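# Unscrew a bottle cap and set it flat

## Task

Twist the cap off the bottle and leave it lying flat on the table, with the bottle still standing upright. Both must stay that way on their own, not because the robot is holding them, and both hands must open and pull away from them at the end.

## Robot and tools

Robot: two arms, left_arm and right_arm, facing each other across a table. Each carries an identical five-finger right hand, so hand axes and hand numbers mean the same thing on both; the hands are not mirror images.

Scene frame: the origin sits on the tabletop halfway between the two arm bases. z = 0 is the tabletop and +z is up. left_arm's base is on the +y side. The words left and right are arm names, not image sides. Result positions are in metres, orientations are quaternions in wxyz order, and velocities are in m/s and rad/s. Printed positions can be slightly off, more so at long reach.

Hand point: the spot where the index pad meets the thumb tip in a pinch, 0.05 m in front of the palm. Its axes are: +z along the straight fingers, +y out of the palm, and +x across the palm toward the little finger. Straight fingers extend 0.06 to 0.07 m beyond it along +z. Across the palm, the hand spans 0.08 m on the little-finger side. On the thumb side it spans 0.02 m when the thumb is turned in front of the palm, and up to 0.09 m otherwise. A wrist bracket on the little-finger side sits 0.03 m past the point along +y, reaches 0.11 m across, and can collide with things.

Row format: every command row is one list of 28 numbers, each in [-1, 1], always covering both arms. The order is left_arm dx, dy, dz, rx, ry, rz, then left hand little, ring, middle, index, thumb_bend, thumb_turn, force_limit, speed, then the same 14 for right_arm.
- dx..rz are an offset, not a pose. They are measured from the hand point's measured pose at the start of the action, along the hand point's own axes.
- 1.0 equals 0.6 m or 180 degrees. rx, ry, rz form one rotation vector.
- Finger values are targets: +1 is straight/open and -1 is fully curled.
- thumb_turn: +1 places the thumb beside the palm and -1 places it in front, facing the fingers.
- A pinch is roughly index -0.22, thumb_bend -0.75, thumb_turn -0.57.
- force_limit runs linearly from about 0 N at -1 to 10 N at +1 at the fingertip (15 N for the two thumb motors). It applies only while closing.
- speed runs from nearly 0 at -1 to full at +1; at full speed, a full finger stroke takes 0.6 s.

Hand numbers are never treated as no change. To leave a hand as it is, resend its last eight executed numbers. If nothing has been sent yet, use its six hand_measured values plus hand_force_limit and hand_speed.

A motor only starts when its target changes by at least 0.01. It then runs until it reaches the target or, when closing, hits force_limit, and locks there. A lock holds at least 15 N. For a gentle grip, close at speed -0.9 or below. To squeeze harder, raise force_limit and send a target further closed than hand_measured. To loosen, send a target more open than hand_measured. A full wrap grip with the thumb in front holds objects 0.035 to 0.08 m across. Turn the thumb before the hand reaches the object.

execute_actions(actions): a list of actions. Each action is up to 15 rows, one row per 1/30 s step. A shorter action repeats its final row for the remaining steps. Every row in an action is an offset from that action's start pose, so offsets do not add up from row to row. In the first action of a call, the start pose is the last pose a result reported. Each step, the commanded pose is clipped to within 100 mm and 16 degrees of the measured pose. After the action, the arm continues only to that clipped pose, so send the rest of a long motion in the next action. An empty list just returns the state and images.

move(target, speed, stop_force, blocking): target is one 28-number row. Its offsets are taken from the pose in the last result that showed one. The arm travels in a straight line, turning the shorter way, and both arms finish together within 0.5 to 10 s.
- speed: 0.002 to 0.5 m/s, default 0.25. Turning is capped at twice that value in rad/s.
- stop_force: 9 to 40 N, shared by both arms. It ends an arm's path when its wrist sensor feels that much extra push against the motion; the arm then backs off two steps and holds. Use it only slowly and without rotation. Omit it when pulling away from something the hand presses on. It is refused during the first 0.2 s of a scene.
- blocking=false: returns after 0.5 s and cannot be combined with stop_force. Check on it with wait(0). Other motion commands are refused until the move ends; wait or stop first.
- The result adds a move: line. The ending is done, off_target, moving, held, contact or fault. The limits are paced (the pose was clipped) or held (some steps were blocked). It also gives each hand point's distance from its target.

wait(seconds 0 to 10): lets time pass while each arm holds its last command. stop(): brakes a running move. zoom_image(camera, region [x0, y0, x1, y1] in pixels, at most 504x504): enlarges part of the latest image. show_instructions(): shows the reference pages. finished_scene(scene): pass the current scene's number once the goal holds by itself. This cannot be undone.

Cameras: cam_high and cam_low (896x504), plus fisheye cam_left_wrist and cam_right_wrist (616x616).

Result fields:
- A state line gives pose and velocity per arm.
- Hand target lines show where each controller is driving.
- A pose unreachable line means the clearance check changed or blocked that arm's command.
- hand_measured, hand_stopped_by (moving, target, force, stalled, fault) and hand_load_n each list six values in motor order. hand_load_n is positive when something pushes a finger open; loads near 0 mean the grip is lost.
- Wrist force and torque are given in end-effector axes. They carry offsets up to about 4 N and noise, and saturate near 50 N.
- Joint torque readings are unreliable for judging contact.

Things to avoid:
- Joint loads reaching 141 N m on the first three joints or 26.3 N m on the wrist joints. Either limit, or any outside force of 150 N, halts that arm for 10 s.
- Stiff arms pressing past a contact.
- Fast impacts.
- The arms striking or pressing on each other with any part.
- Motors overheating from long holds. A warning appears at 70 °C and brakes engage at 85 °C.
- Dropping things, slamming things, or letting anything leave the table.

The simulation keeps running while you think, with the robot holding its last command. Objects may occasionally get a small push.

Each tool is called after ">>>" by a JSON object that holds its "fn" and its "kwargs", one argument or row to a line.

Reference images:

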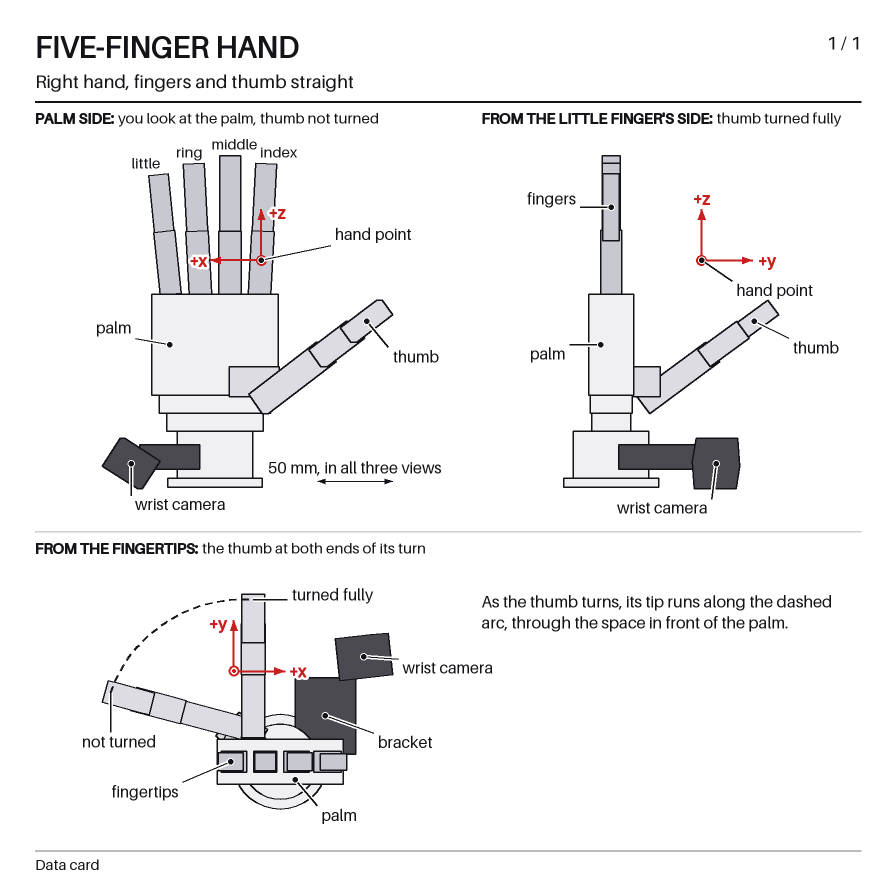

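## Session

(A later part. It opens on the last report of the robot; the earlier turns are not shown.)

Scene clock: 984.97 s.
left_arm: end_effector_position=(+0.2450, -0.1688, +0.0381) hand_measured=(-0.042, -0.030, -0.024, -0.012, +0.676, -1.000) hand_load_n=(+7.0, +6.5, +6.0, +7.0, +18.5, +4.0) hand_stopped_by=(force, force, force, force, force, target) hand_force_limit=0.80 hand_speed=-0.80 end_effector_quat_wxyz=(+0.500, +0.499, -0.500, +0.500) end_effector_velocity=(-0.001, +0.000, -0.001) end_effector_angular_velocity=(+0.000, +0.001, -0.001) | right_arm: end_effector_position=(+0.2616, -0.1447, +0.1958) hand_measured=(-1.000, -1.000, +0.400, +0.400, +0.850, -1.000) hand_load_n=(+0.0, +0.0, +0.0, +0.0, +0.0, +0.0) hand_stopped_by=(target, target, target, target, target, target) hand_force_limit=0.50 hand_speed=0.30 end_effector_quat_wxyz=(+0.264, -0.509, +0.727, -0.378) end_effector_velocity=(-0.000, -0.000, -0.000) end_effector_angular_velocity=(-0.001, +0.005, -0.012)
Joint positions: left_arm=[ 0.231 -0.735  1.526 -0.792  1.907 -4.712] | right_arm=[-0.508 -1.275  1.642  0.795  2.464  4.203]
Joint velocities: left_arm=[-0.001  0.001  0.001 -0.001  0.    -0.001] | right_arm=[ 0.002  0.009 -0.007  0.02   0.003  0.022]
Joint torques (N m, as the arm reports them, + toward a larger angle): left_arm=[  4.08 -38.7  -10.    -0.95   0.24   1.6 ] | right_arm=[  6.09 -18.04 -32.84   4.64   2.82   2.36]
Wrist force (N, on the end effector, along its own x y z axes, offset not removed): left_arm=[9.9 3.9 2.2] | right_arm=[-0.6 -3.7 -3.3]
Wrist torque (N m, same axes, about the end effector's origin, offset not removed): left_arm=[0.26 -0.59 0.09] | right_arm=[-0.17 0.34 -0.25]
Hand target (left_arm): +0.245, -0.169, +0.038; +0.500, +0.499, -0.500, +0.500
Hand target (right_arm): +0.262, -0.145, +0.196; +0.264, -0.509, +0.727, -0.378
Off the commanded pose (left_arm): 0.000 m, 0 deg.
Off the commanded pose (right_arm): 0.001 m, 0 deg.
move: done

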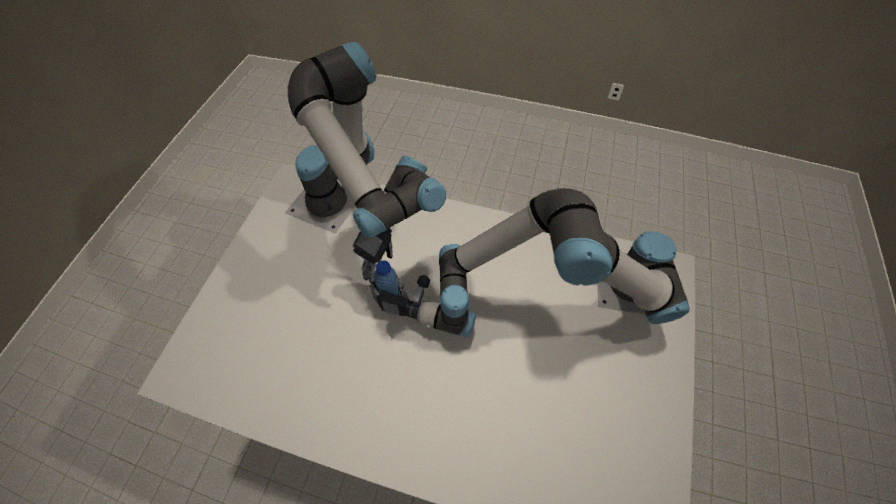

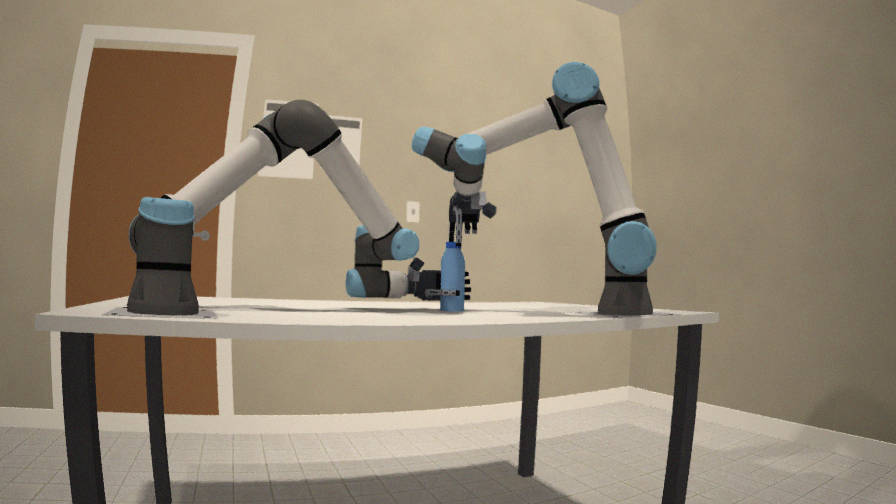

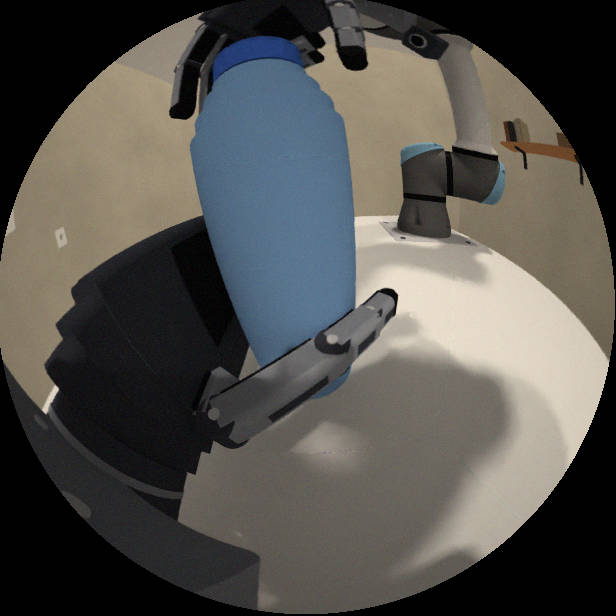

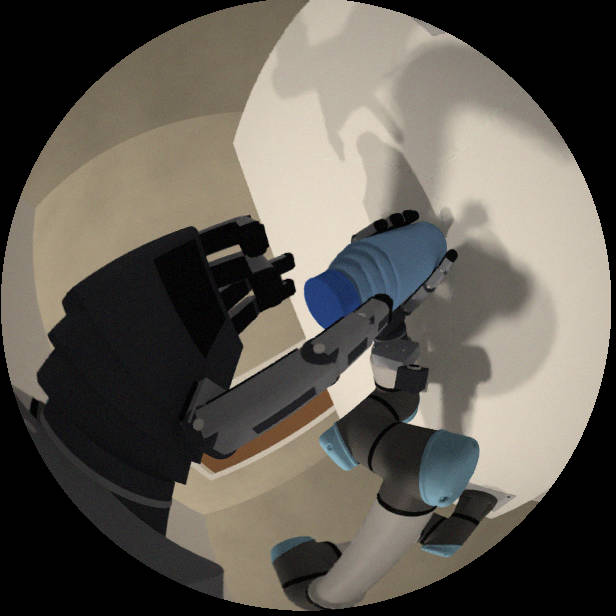

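>>> {"fn": "execute_actions", "kwargs": {
  "actions": [
    [[0,0,0,0,0,0,-0.8,-0.8,-0.8,-0.8,-0.8,-1,0.8,-0.8, 0,0,0,0,0,0,-1,-1,0.1,0.13,0.36,-1,0.5,0.3]],
    [[0,0,0,0,0,0,-0.8,-0.8,-0.8,-0.8,-0.8,-1,0.8,-0.8, 0,0,0,0,0,0,-1,-1,-0.5,-0.5,-0.5,-1,0.5,-0.85]],
    [[0,0,0,0,0,0,-0.8,-0.8,-0.8,-0.8,-0.8,-1,0.8,-0.8, 0,0,0,0,0,0,-1,-1,-0.5,-0.5,-0.5,-1,0.5,-0.85]]
  ]
}}

>>> {"fn": "wait", "kwargs": {
  "seconds": 0.5
}}

Scene clock: 995.83 s.
left_arm: end_effector_position=(+0.2450, -0.1688, +0.0381) hand_measured=(-0.042, -0.030, -0.024, -0.012, +0.676, -1.000) hand_load_n=(+6.0, +5.5, +5.5, +6.5, +19.0, +4.5) hand_stopped_by=(force, force, force, force, force, target) hand_force_limit=0.80 hand_speed=-0.80 end_effector_quat_wxyz=(+0.500, +0.499, -0.500, +0.500) end_effector_velocity=(-0.001, +0.001, -0.001) end_effector_angular_velocity=(+0.001, +0.002, -0.000) | right_arm: end_effector_position=(+0.2615, -0.1446, +0.1958) hand_measured=(-1.000, -1.000, -0.038, +0.008, +0.262, -1.000) hand_load_n=(+0.0, +0.0, +7.5, +8.0, +10.5, +0.5) hand_stopped_by=(target, target, force, force, force, target) hand_force_limit=0.50 hand_speed=-0.85 end_effector_quat_wxyz=(+0.264, -0.509, +0.727, -0.378) end_effector_velocity=(-0.000, +0.000, +0.000) end_effector_angular_velocity=(+0.001, -0.000, -0.000)
Joint positions: left_arm=[ 0.231 -0.735  1.526 -0.792  1.907 -4.712] | right_arm=[-0.508 -1.275  1.642  0.795  2.464  4.203]
Joint velocities: left_arm=[-0.    -0.001  0.002 -0.001  0.    -0.001] | right_arm=[ 0.    -0.     0.    -0.    -0.     0.001]
Joint torques (N m, as the arm reports them, + toward a larger angle): left_arm=[  4.07 -39.07  -8.98  -0.96   0.04   1.64] | right_arm=[ -2.89 -38.75  -7.52  -0.37  -0.34  -2.23]
Wrist force (N, on the end effector, along its own x y z axes, offset not removed): left_arm=[13.0 4.4 -2.5] | right_arm=[1.1 -6.8 1.6]
Wrist torque (N m, same axes, about the end effector's origin, offset not removed): left_arm=[-0.35 -0.42 0.22] | right_arm=[-0.31 0.13 -0.12]
Hand target (left_arm): +0.245, -0.169, +0.038; +0.500, +0.499, -0.500, +0.500
Hand target (right_arm): +0.262, -0.145, +0.196; +0.264, -0.509, +0.727, -0.378
Off the commanded pose (left_arm): 0.000 m, 0 deg.
Off the commanded pose (right_arm): 0.000 m, 0 deg.

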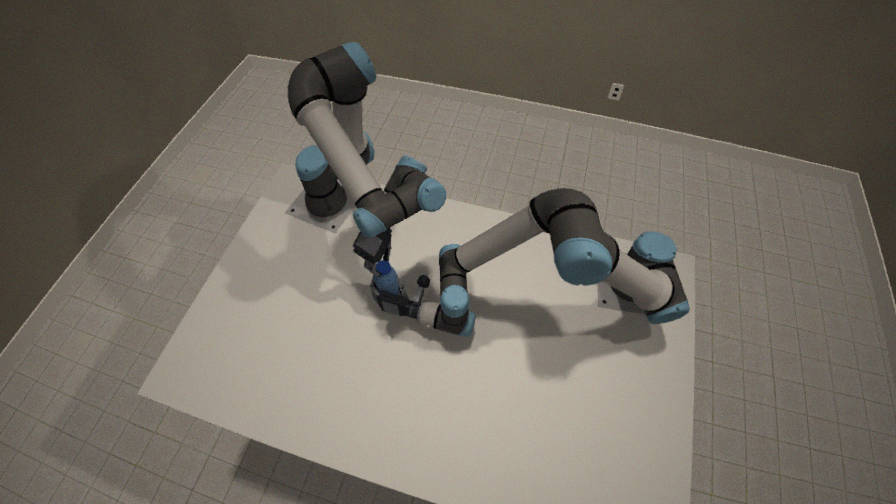

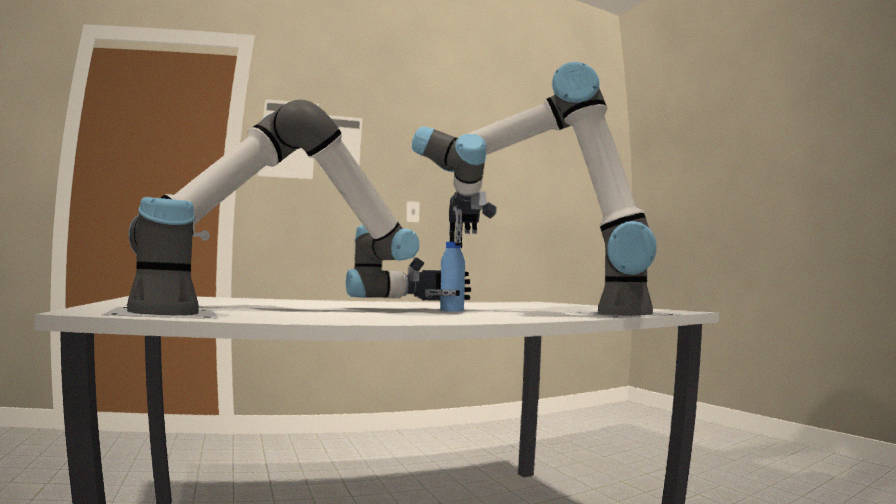

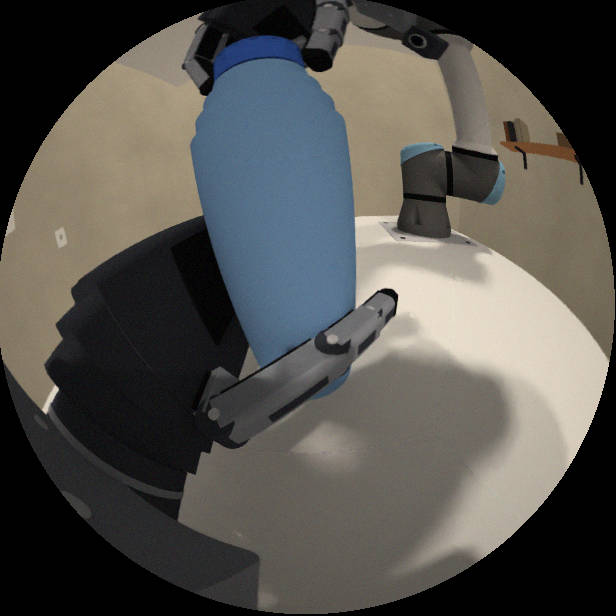

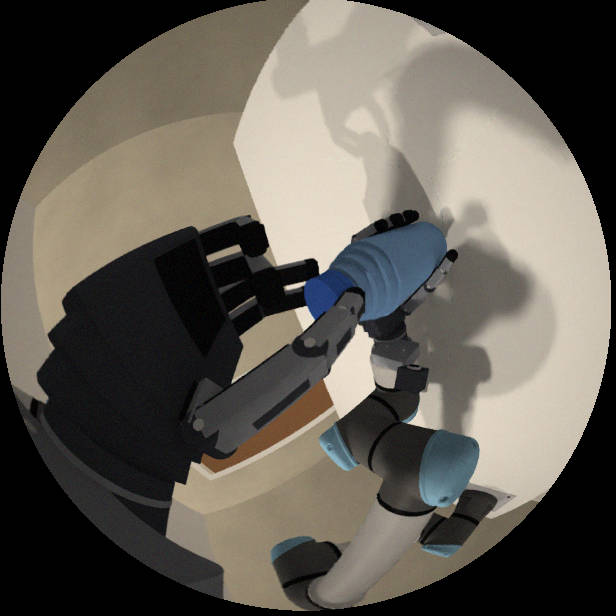

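Scene clock: 996.33 s.
left_arm: end_effector_position=(+0.2450, -0.1688, +0.0381) hand_measured=(-0.042, -0.030, -0.024, -0.012, +0.676, -1.000) hand_load_n=(+6.0, +5.5, +5.5, +6.5, +19.0, +4.5) hand_stopped_by=(force, force, force, force, force, target) hand_force_limit=0.80 hand_speed=-0.80 end_effector_quat_wxyz=(+0.500, +0.499, -0.500, +0.500) end_effector_velocity=(+0.000, -0.001, +0.001) end_effector_angular_velocity=(-0.003, -0.002, -0.000) | right_arm: end_effector_position=(+0.2615, -0.1446, +0.1958) hand_measured=(-1.000, -1.000, -0.038, +0.008, +0.262, -1.000) hand_load_n=(+0.0, +0.0, +7.5, +8.0, +10.5, +0.5) hand_stopped_by=(target, target, force, force, force, target) hand_force_limit=0.50 hand_speed=-0.85 end_effector_quat_wxyz=(+0.264, -0.509, +0.727, -0.378) end_effector_velocity=(+0.000, +0.000, +0.000) end_effector_angular_velocity=(+0.000, -0.000, +0.001)
Joint positions: left_arm=[ 0.231 -0.735  1.526 -0.792  1.907 -4.712] | right_arm=[-0.508 -1.275  1.642  0.795  2.464  4.203]
Joint velocities: left_arm=[-0.    -0.    -0.002 -0.    -0.     0.001] | right_arm=[ 0.    -0.    -0.001  0.    -0.    -0.001]
Joint torques (N m, as the arm reports them, + toward a larger angle): left_arm=[  3.65 -39.06  -9.49  -1.01   0.21   1.77] | right_arm=[ -2.08 -39.42  -7.49  -0.36  -0.53  -2.34]
Wrist force (N, on the end effector, along its own x y z axes, offset not removed): left_arm=[12.6 7.1 -4.6] | right_arm=[2.6 -4.2 -0.5]
Wrist torque (N m, same axes, about the end effector's origin, offset not removed): left_arm=[0.09 -0.31 0.36] | right_arm=[0.21 0.11 -0.04]
Hand target (left_arm): +0.245, -0.169, +0.038; +0.500, +0.499, -0.500, +0.500
Hand target (right_arm): +0.262, -0.145, +0.196; +0.264, -0.509, +0.727, -0.378
Off the commanded pose (left_arm): 0.000 m, 0 deg.
Off the commanded pose (right_arm): 0.000 m, 0 deg.
wait: 0.50 s; at rest by 0.17 s

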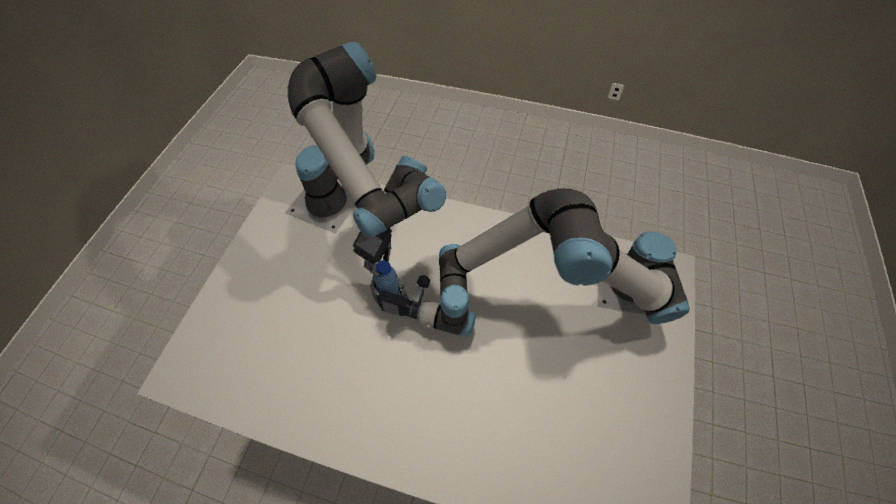

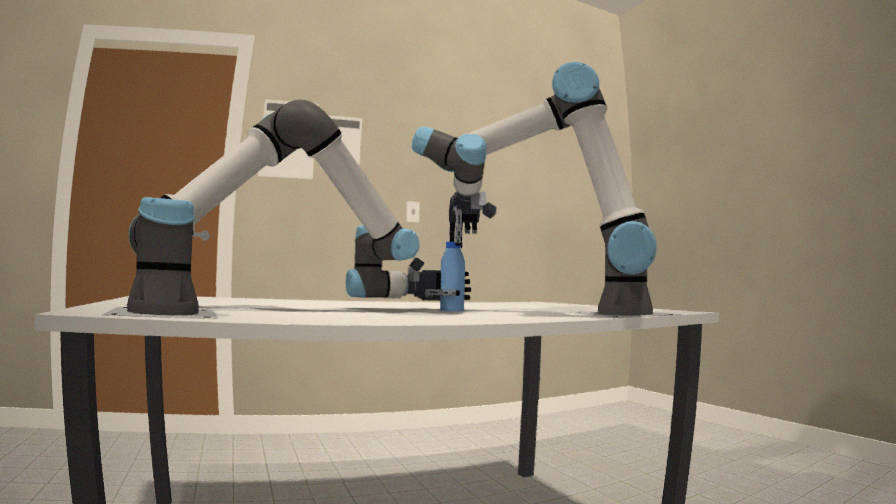

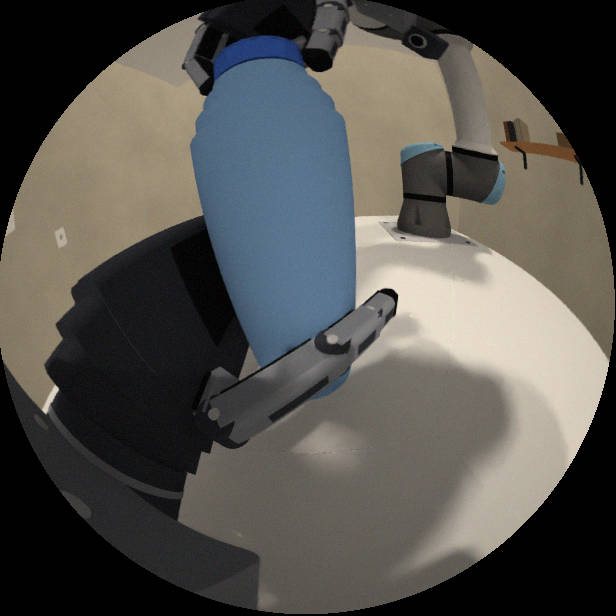

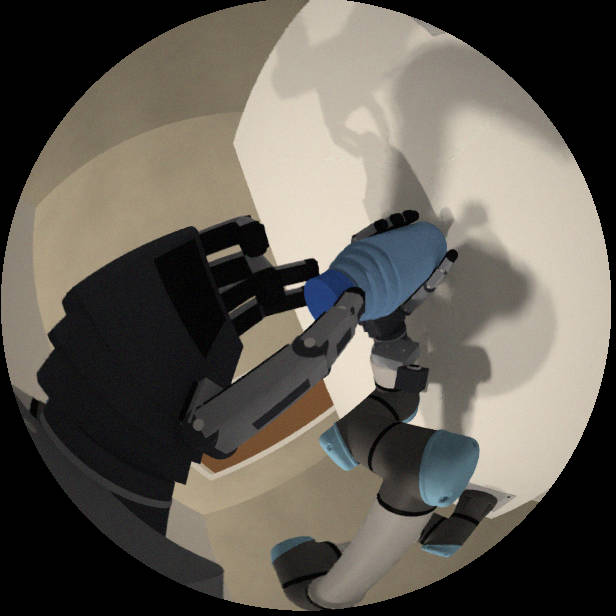

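>>> {"fn": "move", "kwargs": {
  "target": [0,0,0,0,0,0,-0.8,-0.8,-0.8,-0.8,-0.8,-1,0.8,-0.8, -0.00803,0.00242,-0.00492,0,-0.22754,-0.15933,-1,-1,-0.5,-0.5,-0.5,-1,0.5,-0.85],
  "speed": 0.25
}}

Scene clock: 1019.63 s.
left_arm: end_effector_position=(+0.2450, -0.1688, +0.0381) hand_measured=(-0.044, -0.030, -0.024, -0.012, +0.676, -1.000) hand_load_n=(+6.5, +6.0, +6.0, +7.0, +18.0, +4.0) hand_stopped_by=(force, force, force, force, force, target) hand_force_limit=0.80 hand_speed=-0.80 end_effector_quat_wxyz=(+0.500, +0.499, -0.500, +0.500) end_effector_velocity=(-0.000, -0.001, +0.001) end_effector_angular_velocity=(-0.002, -0.000, -0.000) | right_arm: end_effector_position=(+0.2604, -0.1391, +0.1969) hand_measured=(-1.000, -1.000, -0.038, +0.008, +0.262, -1.000) hand_load_n=(+0.0, +0.0, +5.5, +7.0, +11.0, +1.0) hand_stopped_by=(target, target, force, force, force, target) hand_force_limit=0.50 hand_speed=-0.85 end_effector_quat_wxyz=(+0.399, -0.768, +0.444, -0.231) end_effector_velocity=(+0.000, +0.000, +0.000) end_effector_angular_velocity=(+0.001, +0.002, +0.012)
Joint positions: left_arm=[ 0.231 -0.735  1.526 -0.792  1.907 -4.712] | right_arm=[-0.879 -1.648  1.945  0.314  1.586  3.151]
Joint velocities: left_arm=[-0.     0.    -0.001 -0.001 -0.    -0.   ] | right_arm=[-0.008 -0.001 -0.     0.002 -0.017 -0.01 ]
Joint torques (N m, as the arm reports them, + toward a larger angle): left_arm=[  3.83 -39.59  -9.79  -0.98   0.22   1.74] | right_arm=[ -4.83 -24.7   -5.3    3.39  -1.53  -2.36]
Wrist force (N, on the end effector, along its own x y z axes, offset not removed): left_arm=[7.3 -1.3 -3.3] | right_arm=[0.3 -8.5 -3.9]
Wrist torque (N m, same axes, about the end effector's origin, offset not removed): left_arm=[-0.07 -0.08 0.06] | right_arm=[-0.45 0.49 -0.38]
Hand target (left_arm): +0.245, -0.169, +0.038; +0.500, +0.499, -0.500, +0.500
Hand target (right_arm): +0.260, -0.139, +0.197; -0.400, +0.768, -0.443, +0.231
Off the commanded pose (left_arm): 0.000 m, 0 deg.
Off the commanded pose (right_arm): 0.001 m, 0 deg.
move: done

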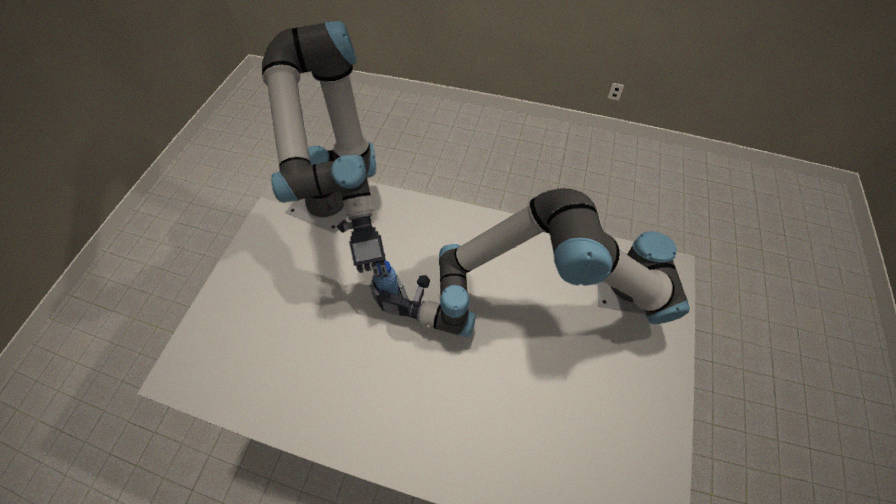

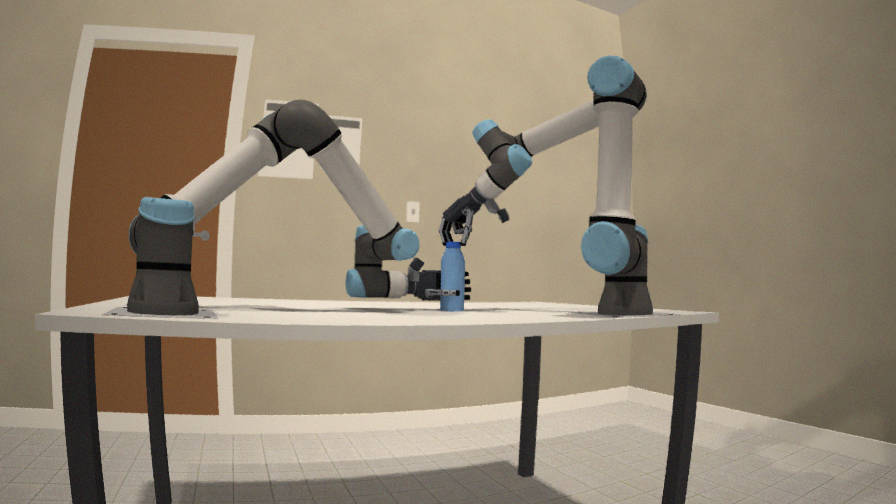

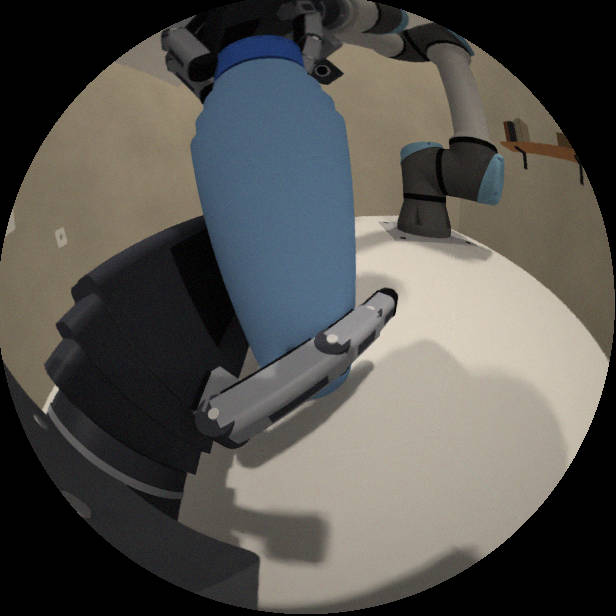

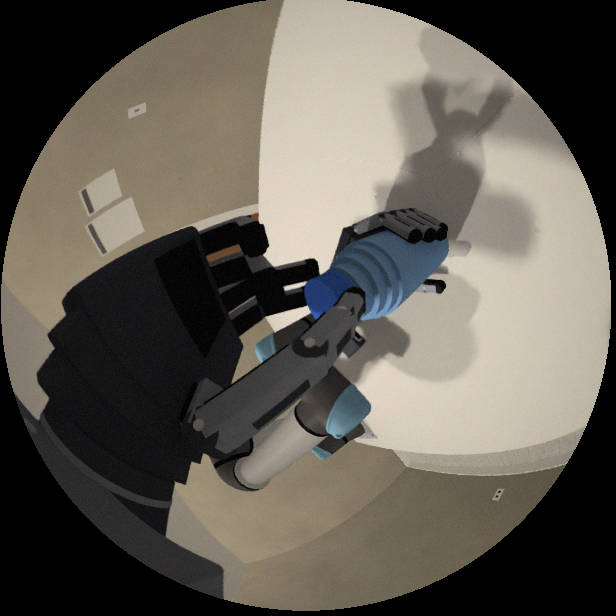

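>>> {"fn": "move", "kwargs": {
  "target": [0,0,0,0,0,0,-0.8,-0.8,-0.8,-0.8,-0.8,-1,0.8,-0.8, -0.0077,0.00254,-0.00595,0,-0.22754,-0.15933,-1,-1,-0.5,-0.5,-0.5,-1,0.5,-0.85],
  "speed": 0.25
}}

>>> {"fn": "zoom_image", "kwargs": {
  "camera": "cam_low",
  "region": [420, 215, 490, 265]
}}

Scene clock: 1039.63 s.
left_arm: end_effector_position=(+0.2450, -0.1688, +0.0381) hand_measured=(-0.044, -0.030, -0.024, -0.012, +0.676, -1.000) hand_load_n=(+7.0, +6.5, +6.0, +7.0, +18.0, +3.5) hand_stopped_by=(force, force, force, force, force, target) hand_force_limit=0.80 hand_speed=-0.80 end_effector_quat_wxyz=(+0.500, +0.499, -0.500, +0.500) end_effector_velocity=(-0.001, +0.000, -0.001) end_effector_angular_velocity=(+0.000, -0.000, -0.001) | right_arm: end_effector_position=(+0.2549, -0.1373, +0.1975) hand_measured=(-1.000, -1.000, -0.038, +0.008, +0.262, -1.000) hand_load_n=(+0.0, +0.0, +4.5, +8.0, +9.5, +1.0) hand_stopped_by=(target, target, force, force, force, target) hand_force_limit=0.50 hand_speed=-0.85 end_effector_quat_wxyz=(-0.460, +0.884, -0.078, +0.041) end_effector_velocity=(+0.000, -0.000, -0.001) end_effector_angular_velocity=(-0.004, +0.001, +0.012)
Joint positions: left_arm=[ 0.231 -0.735  1.526 -0.792  1.907 -4.712] | right_arm=[-1.208 -1.425  1.804  0.695  0.711  2.19 ]
Joint velocities: left_arm=[-0.001  0.     0.001 -0.001  0.     0.   ] | right_arm=[-0.001  0.008 -0.006  0.014 -0.003 -0.019]
Joint torques (N m, as the arm reports them, + toward a larger angle): left_arm=[  3.55 -39.43  -9.67  -0.95   0.06   1.79] | right_arm=[ -4.35  -9.82 -25.94   5.13  -1.33  -2.88]
Wrist force (N, on the end effector, along its own x y z axes, offset not removed): left_arm=[7.8 2.9 2.4] | right_arm=[1.3 -10.7 -4.5]
Wrist torque (N m, same axes, about the end effector's origin, offset not removed): left_arm=[0.33 -0.74 0.30] | right_arm=[-0.17 0.55 -0.30]
Hand target (left_arm): +0.245, -0.169, +0.038; +0.500, +0.499, -0.500, +0.500
Hand target (right_arm): +0.255, -0.137, +0.197; -0.460, +0.884, -0.078, +0.041
Off the commanded pose (left_arm): 0.000 m, 0 deg.
Off the commanded pose (right_arm): 0.000 m, 0 deg.
move: done

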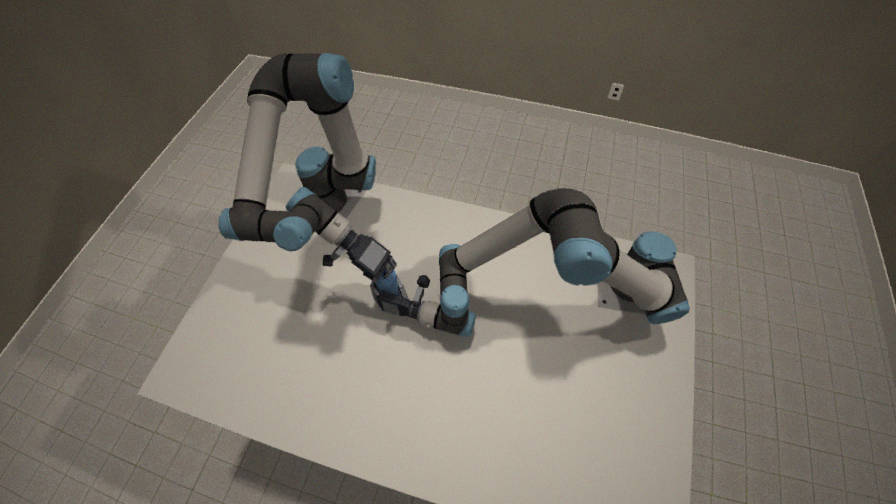

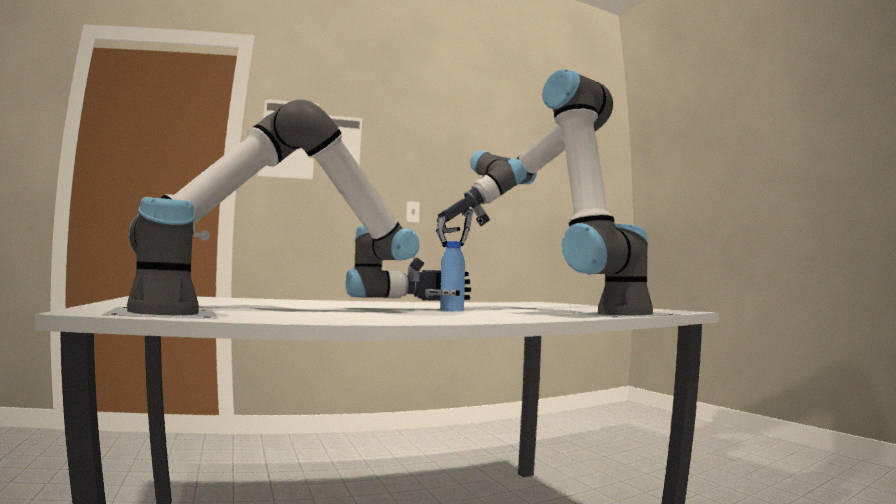

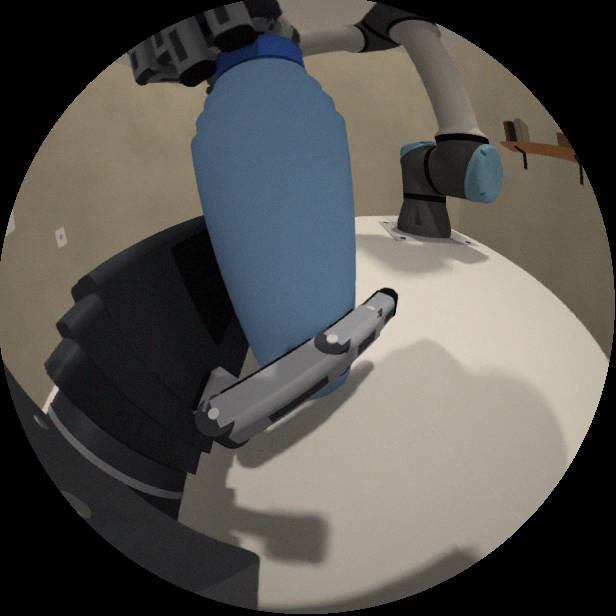

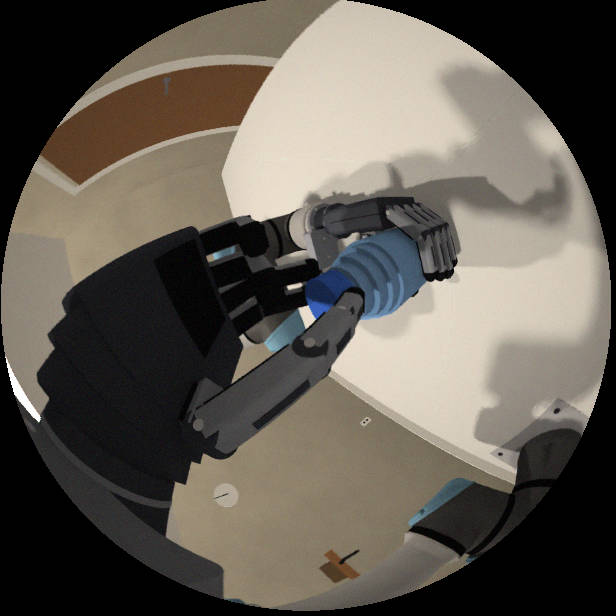

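Region (420, 215, 490, 265) of cam_low's 896x504 image, scaled by 7.200, with more detail than that image has; it fills the top 360 rows of this view, and the rest is white.

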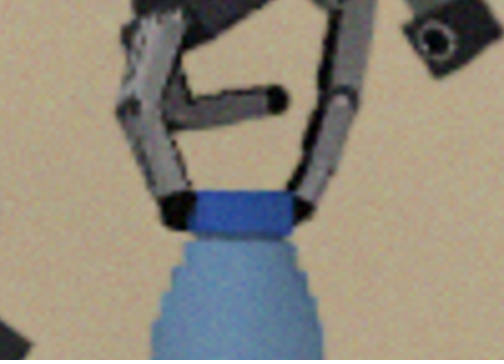

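>>> {"fn": "move", "kwargs": {
  "target": [0,0,0,0,0,0,-0.8,-0.8,-0.8,-0.8,-0.8,-1,0.8,-0.8, -0.00833,0.00178,-0.00517,0,-0.22754,-0.15933,-1,-1,-0.6,-0.5,-0.6,-1,0.5,-0.9],
  "speed": 0.25
}}

Scene clock: 1052.37 s.
left_arm: end_effector_position=(+0.2450, -0.1688, +0.0381) hand_measured=(-0.044, -0.030, -0.024, -0.012, +0.676, -1.000) hand_load_n=(+7.5, +6.5, +6.5, +6.5, +18.0, +3.0) hand_stopped_by=(force, force, force, force, force, target) hand_force_limit=0.80 hand_speed=-0.80 end_effector_quat_wxyz=(+0.500, +0.499, -0.500, +0.500) end_effector_velocity=(+0.001, +0.000, -0.000) end_effector_angular_velocity=(+0.000, +0.000, +0.001) | right_arm: end_effector_position=(+0.2494, -0.1394, +0.1981) hand_measured=(-1.000, -1.000, -0.046, +0.008, +0.260, -1.000) hand_load_n=(+0.0, +0.0, +7.0, +8.0, +10.5, +1.5) hand_stopped_by=(target, target, force, force, force, target) hand_force_limit=0.50 hand_speed=-0.90 end_effector_quat_wxyz=(-0.434, +0.834, +0.301, -0.156) end_effector_velocity=(+0.000, -0.000, +0.000) end_effector_angular_velocity=(+0.001, -0.001, +0.014)
Joint positions: left_arm=[ 0.231 -0.735  1.526 -0.792  1.907 -4.712] | right_arm=[-1.142 -1.016  1.5    1.609  0.724  0.915]
Joint velocities: left_arm=[ 0.001  0.     0.     0.    -0.    -0.   ] | right_arm=[ 0.002  0.005 -0.006  0.012  0.005 -0.016]
Joint torques (N m, as the arm reports them, + toward a larger angle): left_arm=[  3.89 -39.3   -9.38  -1.     0.14   1.82] | right_arm=[  7.71 -26.54 -29.7    6.19   0.75  -2.54]
Wrist force (N, on the end effector, along its own x y z axes, offset not removed): left_arm=[4.3 -0.9 1.4] | right_arm=[3.3 -2.6 -0.4]
Wrist torque (N m, same axes, about the end effector's origin, offset not removed): left_arm=[-0.13 -0.37 -0.07] | right_arm=[-0.62 0.20 -0.33]
Hand target (left_arm): +0.245, -0.169, +0.038; +0.500, +0.499, -0.500, +0.500
Hand target (right_arm): +0.249, -0.139, +0.198; -0.434, +0.834, +0.302, -0.157
Off the commanded pose (left_arm): 0.000 m, 0 deg.
Off the commanded pose (right_arm): 0.000 m, 0 deg.
move: done

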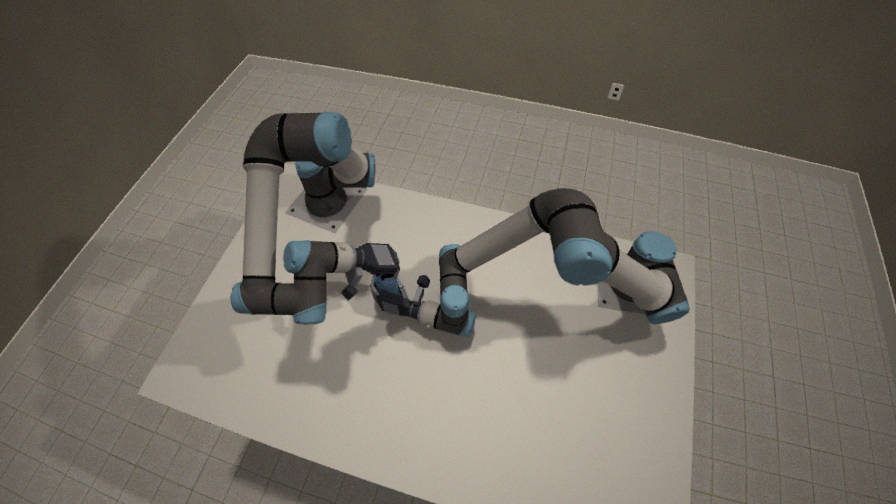

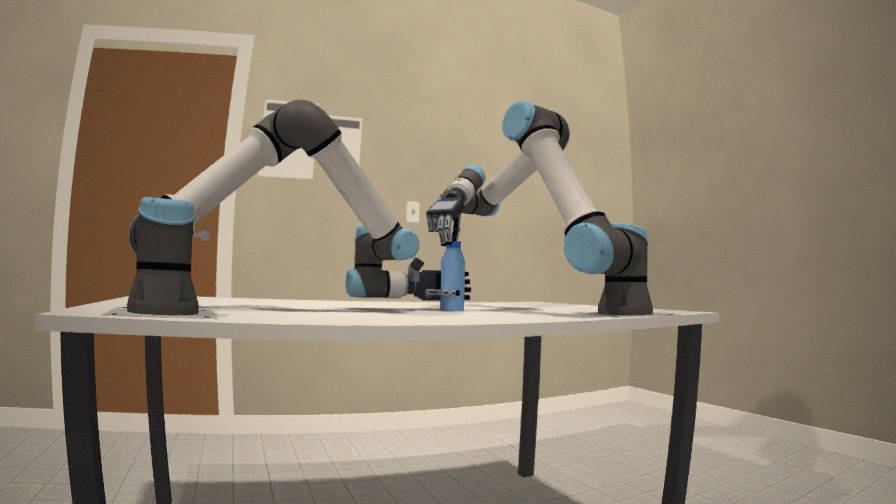

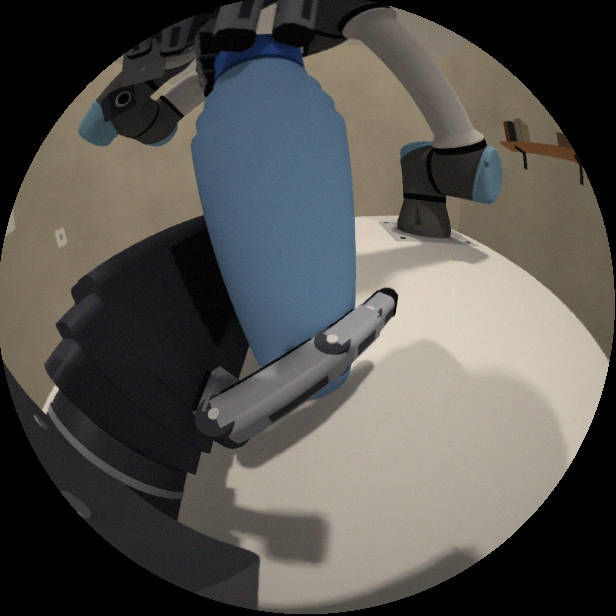

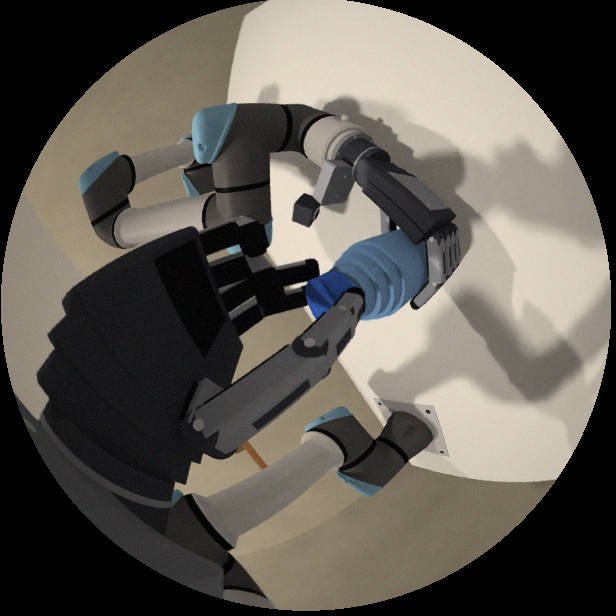

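>>> {"fn": "move", "kwargs": {
  "target": [0,0,0,0,0,0,-0.8,-0.8,-0.8,-0.8,-0.8,-1,0.8,-0.8, -0.0092,0.00297,-0.00657,0,-0.27305,-0.19119,-1,-1,-0.6,-0.5,-0.6,-1,0.5,-0.9],
  "speed": 0.28
}}

>>> {"fn": "zoom_image", "kwargs": {
  "camera": "cam_low",
  "region": [390, 170, 550, 290]
}}

Scene clock: 1071.23 s.
left_arm: end_effector_position=(+0.2450, -0.1688, +0.0381) hand_measured=(-0.044, -0.030, -0.024, -0.012, +0.676, -1.000) hand_load_n=(+7.0, +6.5, +6.5, +7.0, +18.0, +3.5) hand_stopped_by=(force, force, force, force, force, target) hand_force_limit=0.80 hand_speed=-0.80 end_effector_quat_wxyz=(+0.500, +0.499, -0.500, +0.500) end_effector_velocity=(-0.000, -0.000, +0.000) end_effector_angular_velocity=(-0.001, +0.002, -0.000) | right_arm: end_effector_position=(+0.2476, -0.1461, +0.1986) hand_measured=(-1.000, -1.000, -0.046, +0.008, +0.260, -1.000) hand_load_n=(+0.0, +0.0, +6.0, +7.0, +11.0, +1.0) hand_stopped_by=(target, target, force, force, force, target) hand_force_limit=0.50 hand_speed=-0.90 end_effector_quat_wxyz=(-0.298, +0.572, +0.678, -0.353) end_effector_velocity=(-0.000, -0.000, -0.001) end_effector_angular_velocity=(-0.001, +0.002, +0.010)
Joint positions: left_arm=[ 0.231 -0.735  1.526 -0.792  1.907 -4.712] | right_arm=[-0.887 -0.767  1.148  2.118  1.275  0.215]
Joint velocities: left_arm=[-0.     0.    -0.001  0.     0.    -0.002] | right_arm=[ 0.003  0.002 -0.001  0.002  0.006 -0.004]
Joint torques (N m, as the arm reports them, + toward a larger angle): left_arm=[  3.85 -39.23  -9.93  -0.98   0.18   1.84] | right_arm=[  6.62 -36.13 -31.28   5.73   1.77  -2.47]
Wrist force (N, on the end effector, along its own x y z axes, offset not removed): left_arm=[5.1 0.0 3.1] | right_arm=[0.8 -2.9 -1.6]
Wrist torque (N m, same axes, about the end effector's origin, offset not removed): left_arm=[-0.07 -0.36 -0.09] | right_arm=[-0.50 0.38 -0.46]
Hand target (left_arm): +0.245, -0.169, +0.038; +0.500, +0.499, -0.500, +0.500
Hand target (right_arm): +0.248, -0.146, +0.199; -0.298, +0.572, +0.678, -0.353
Off the commanded pose (left_arm): 0.000 m, 0 deg.
Off the commanded pose (right_arm): 0.000 m, 0 deg.
move: done

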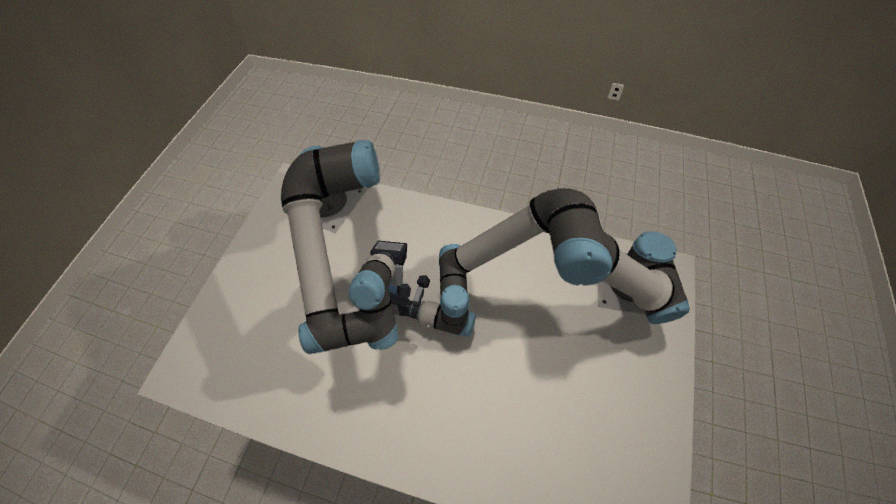

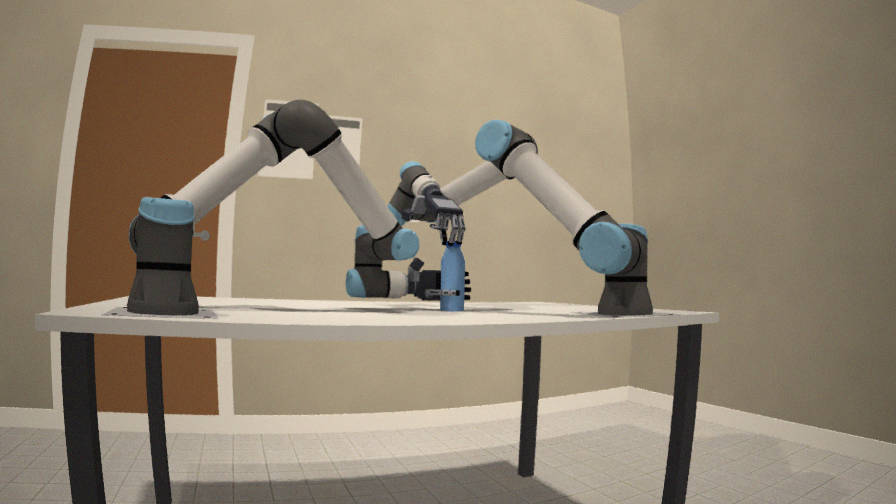

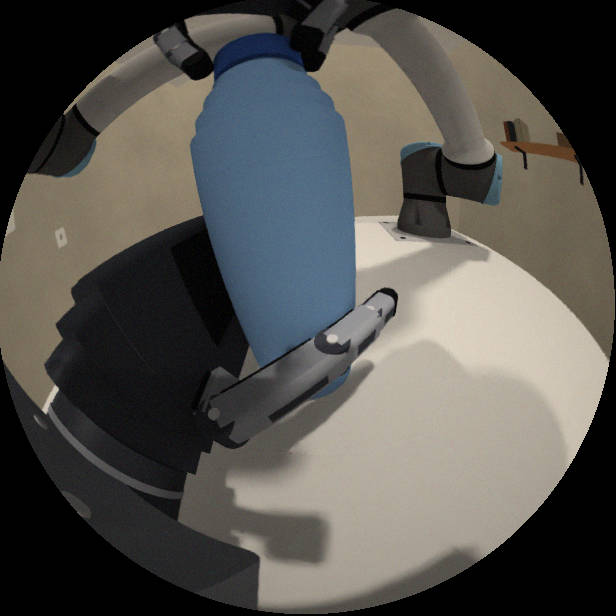

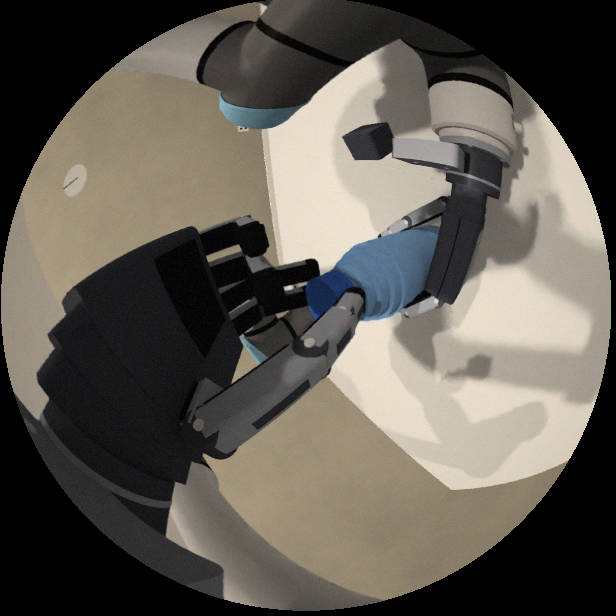

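Region (390, 170, 550, 290) of cam_low's 896x504 image, scaled by 3.150, with more detail than that image has; it fills the top 378 rows of this view, and the rest is white.

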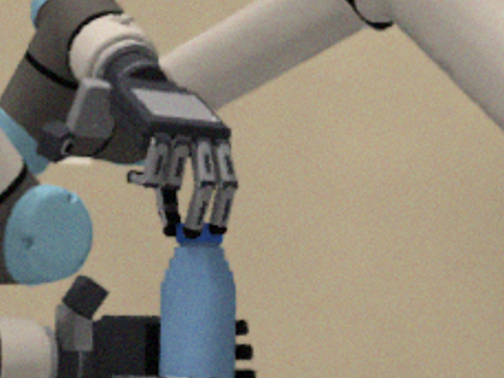

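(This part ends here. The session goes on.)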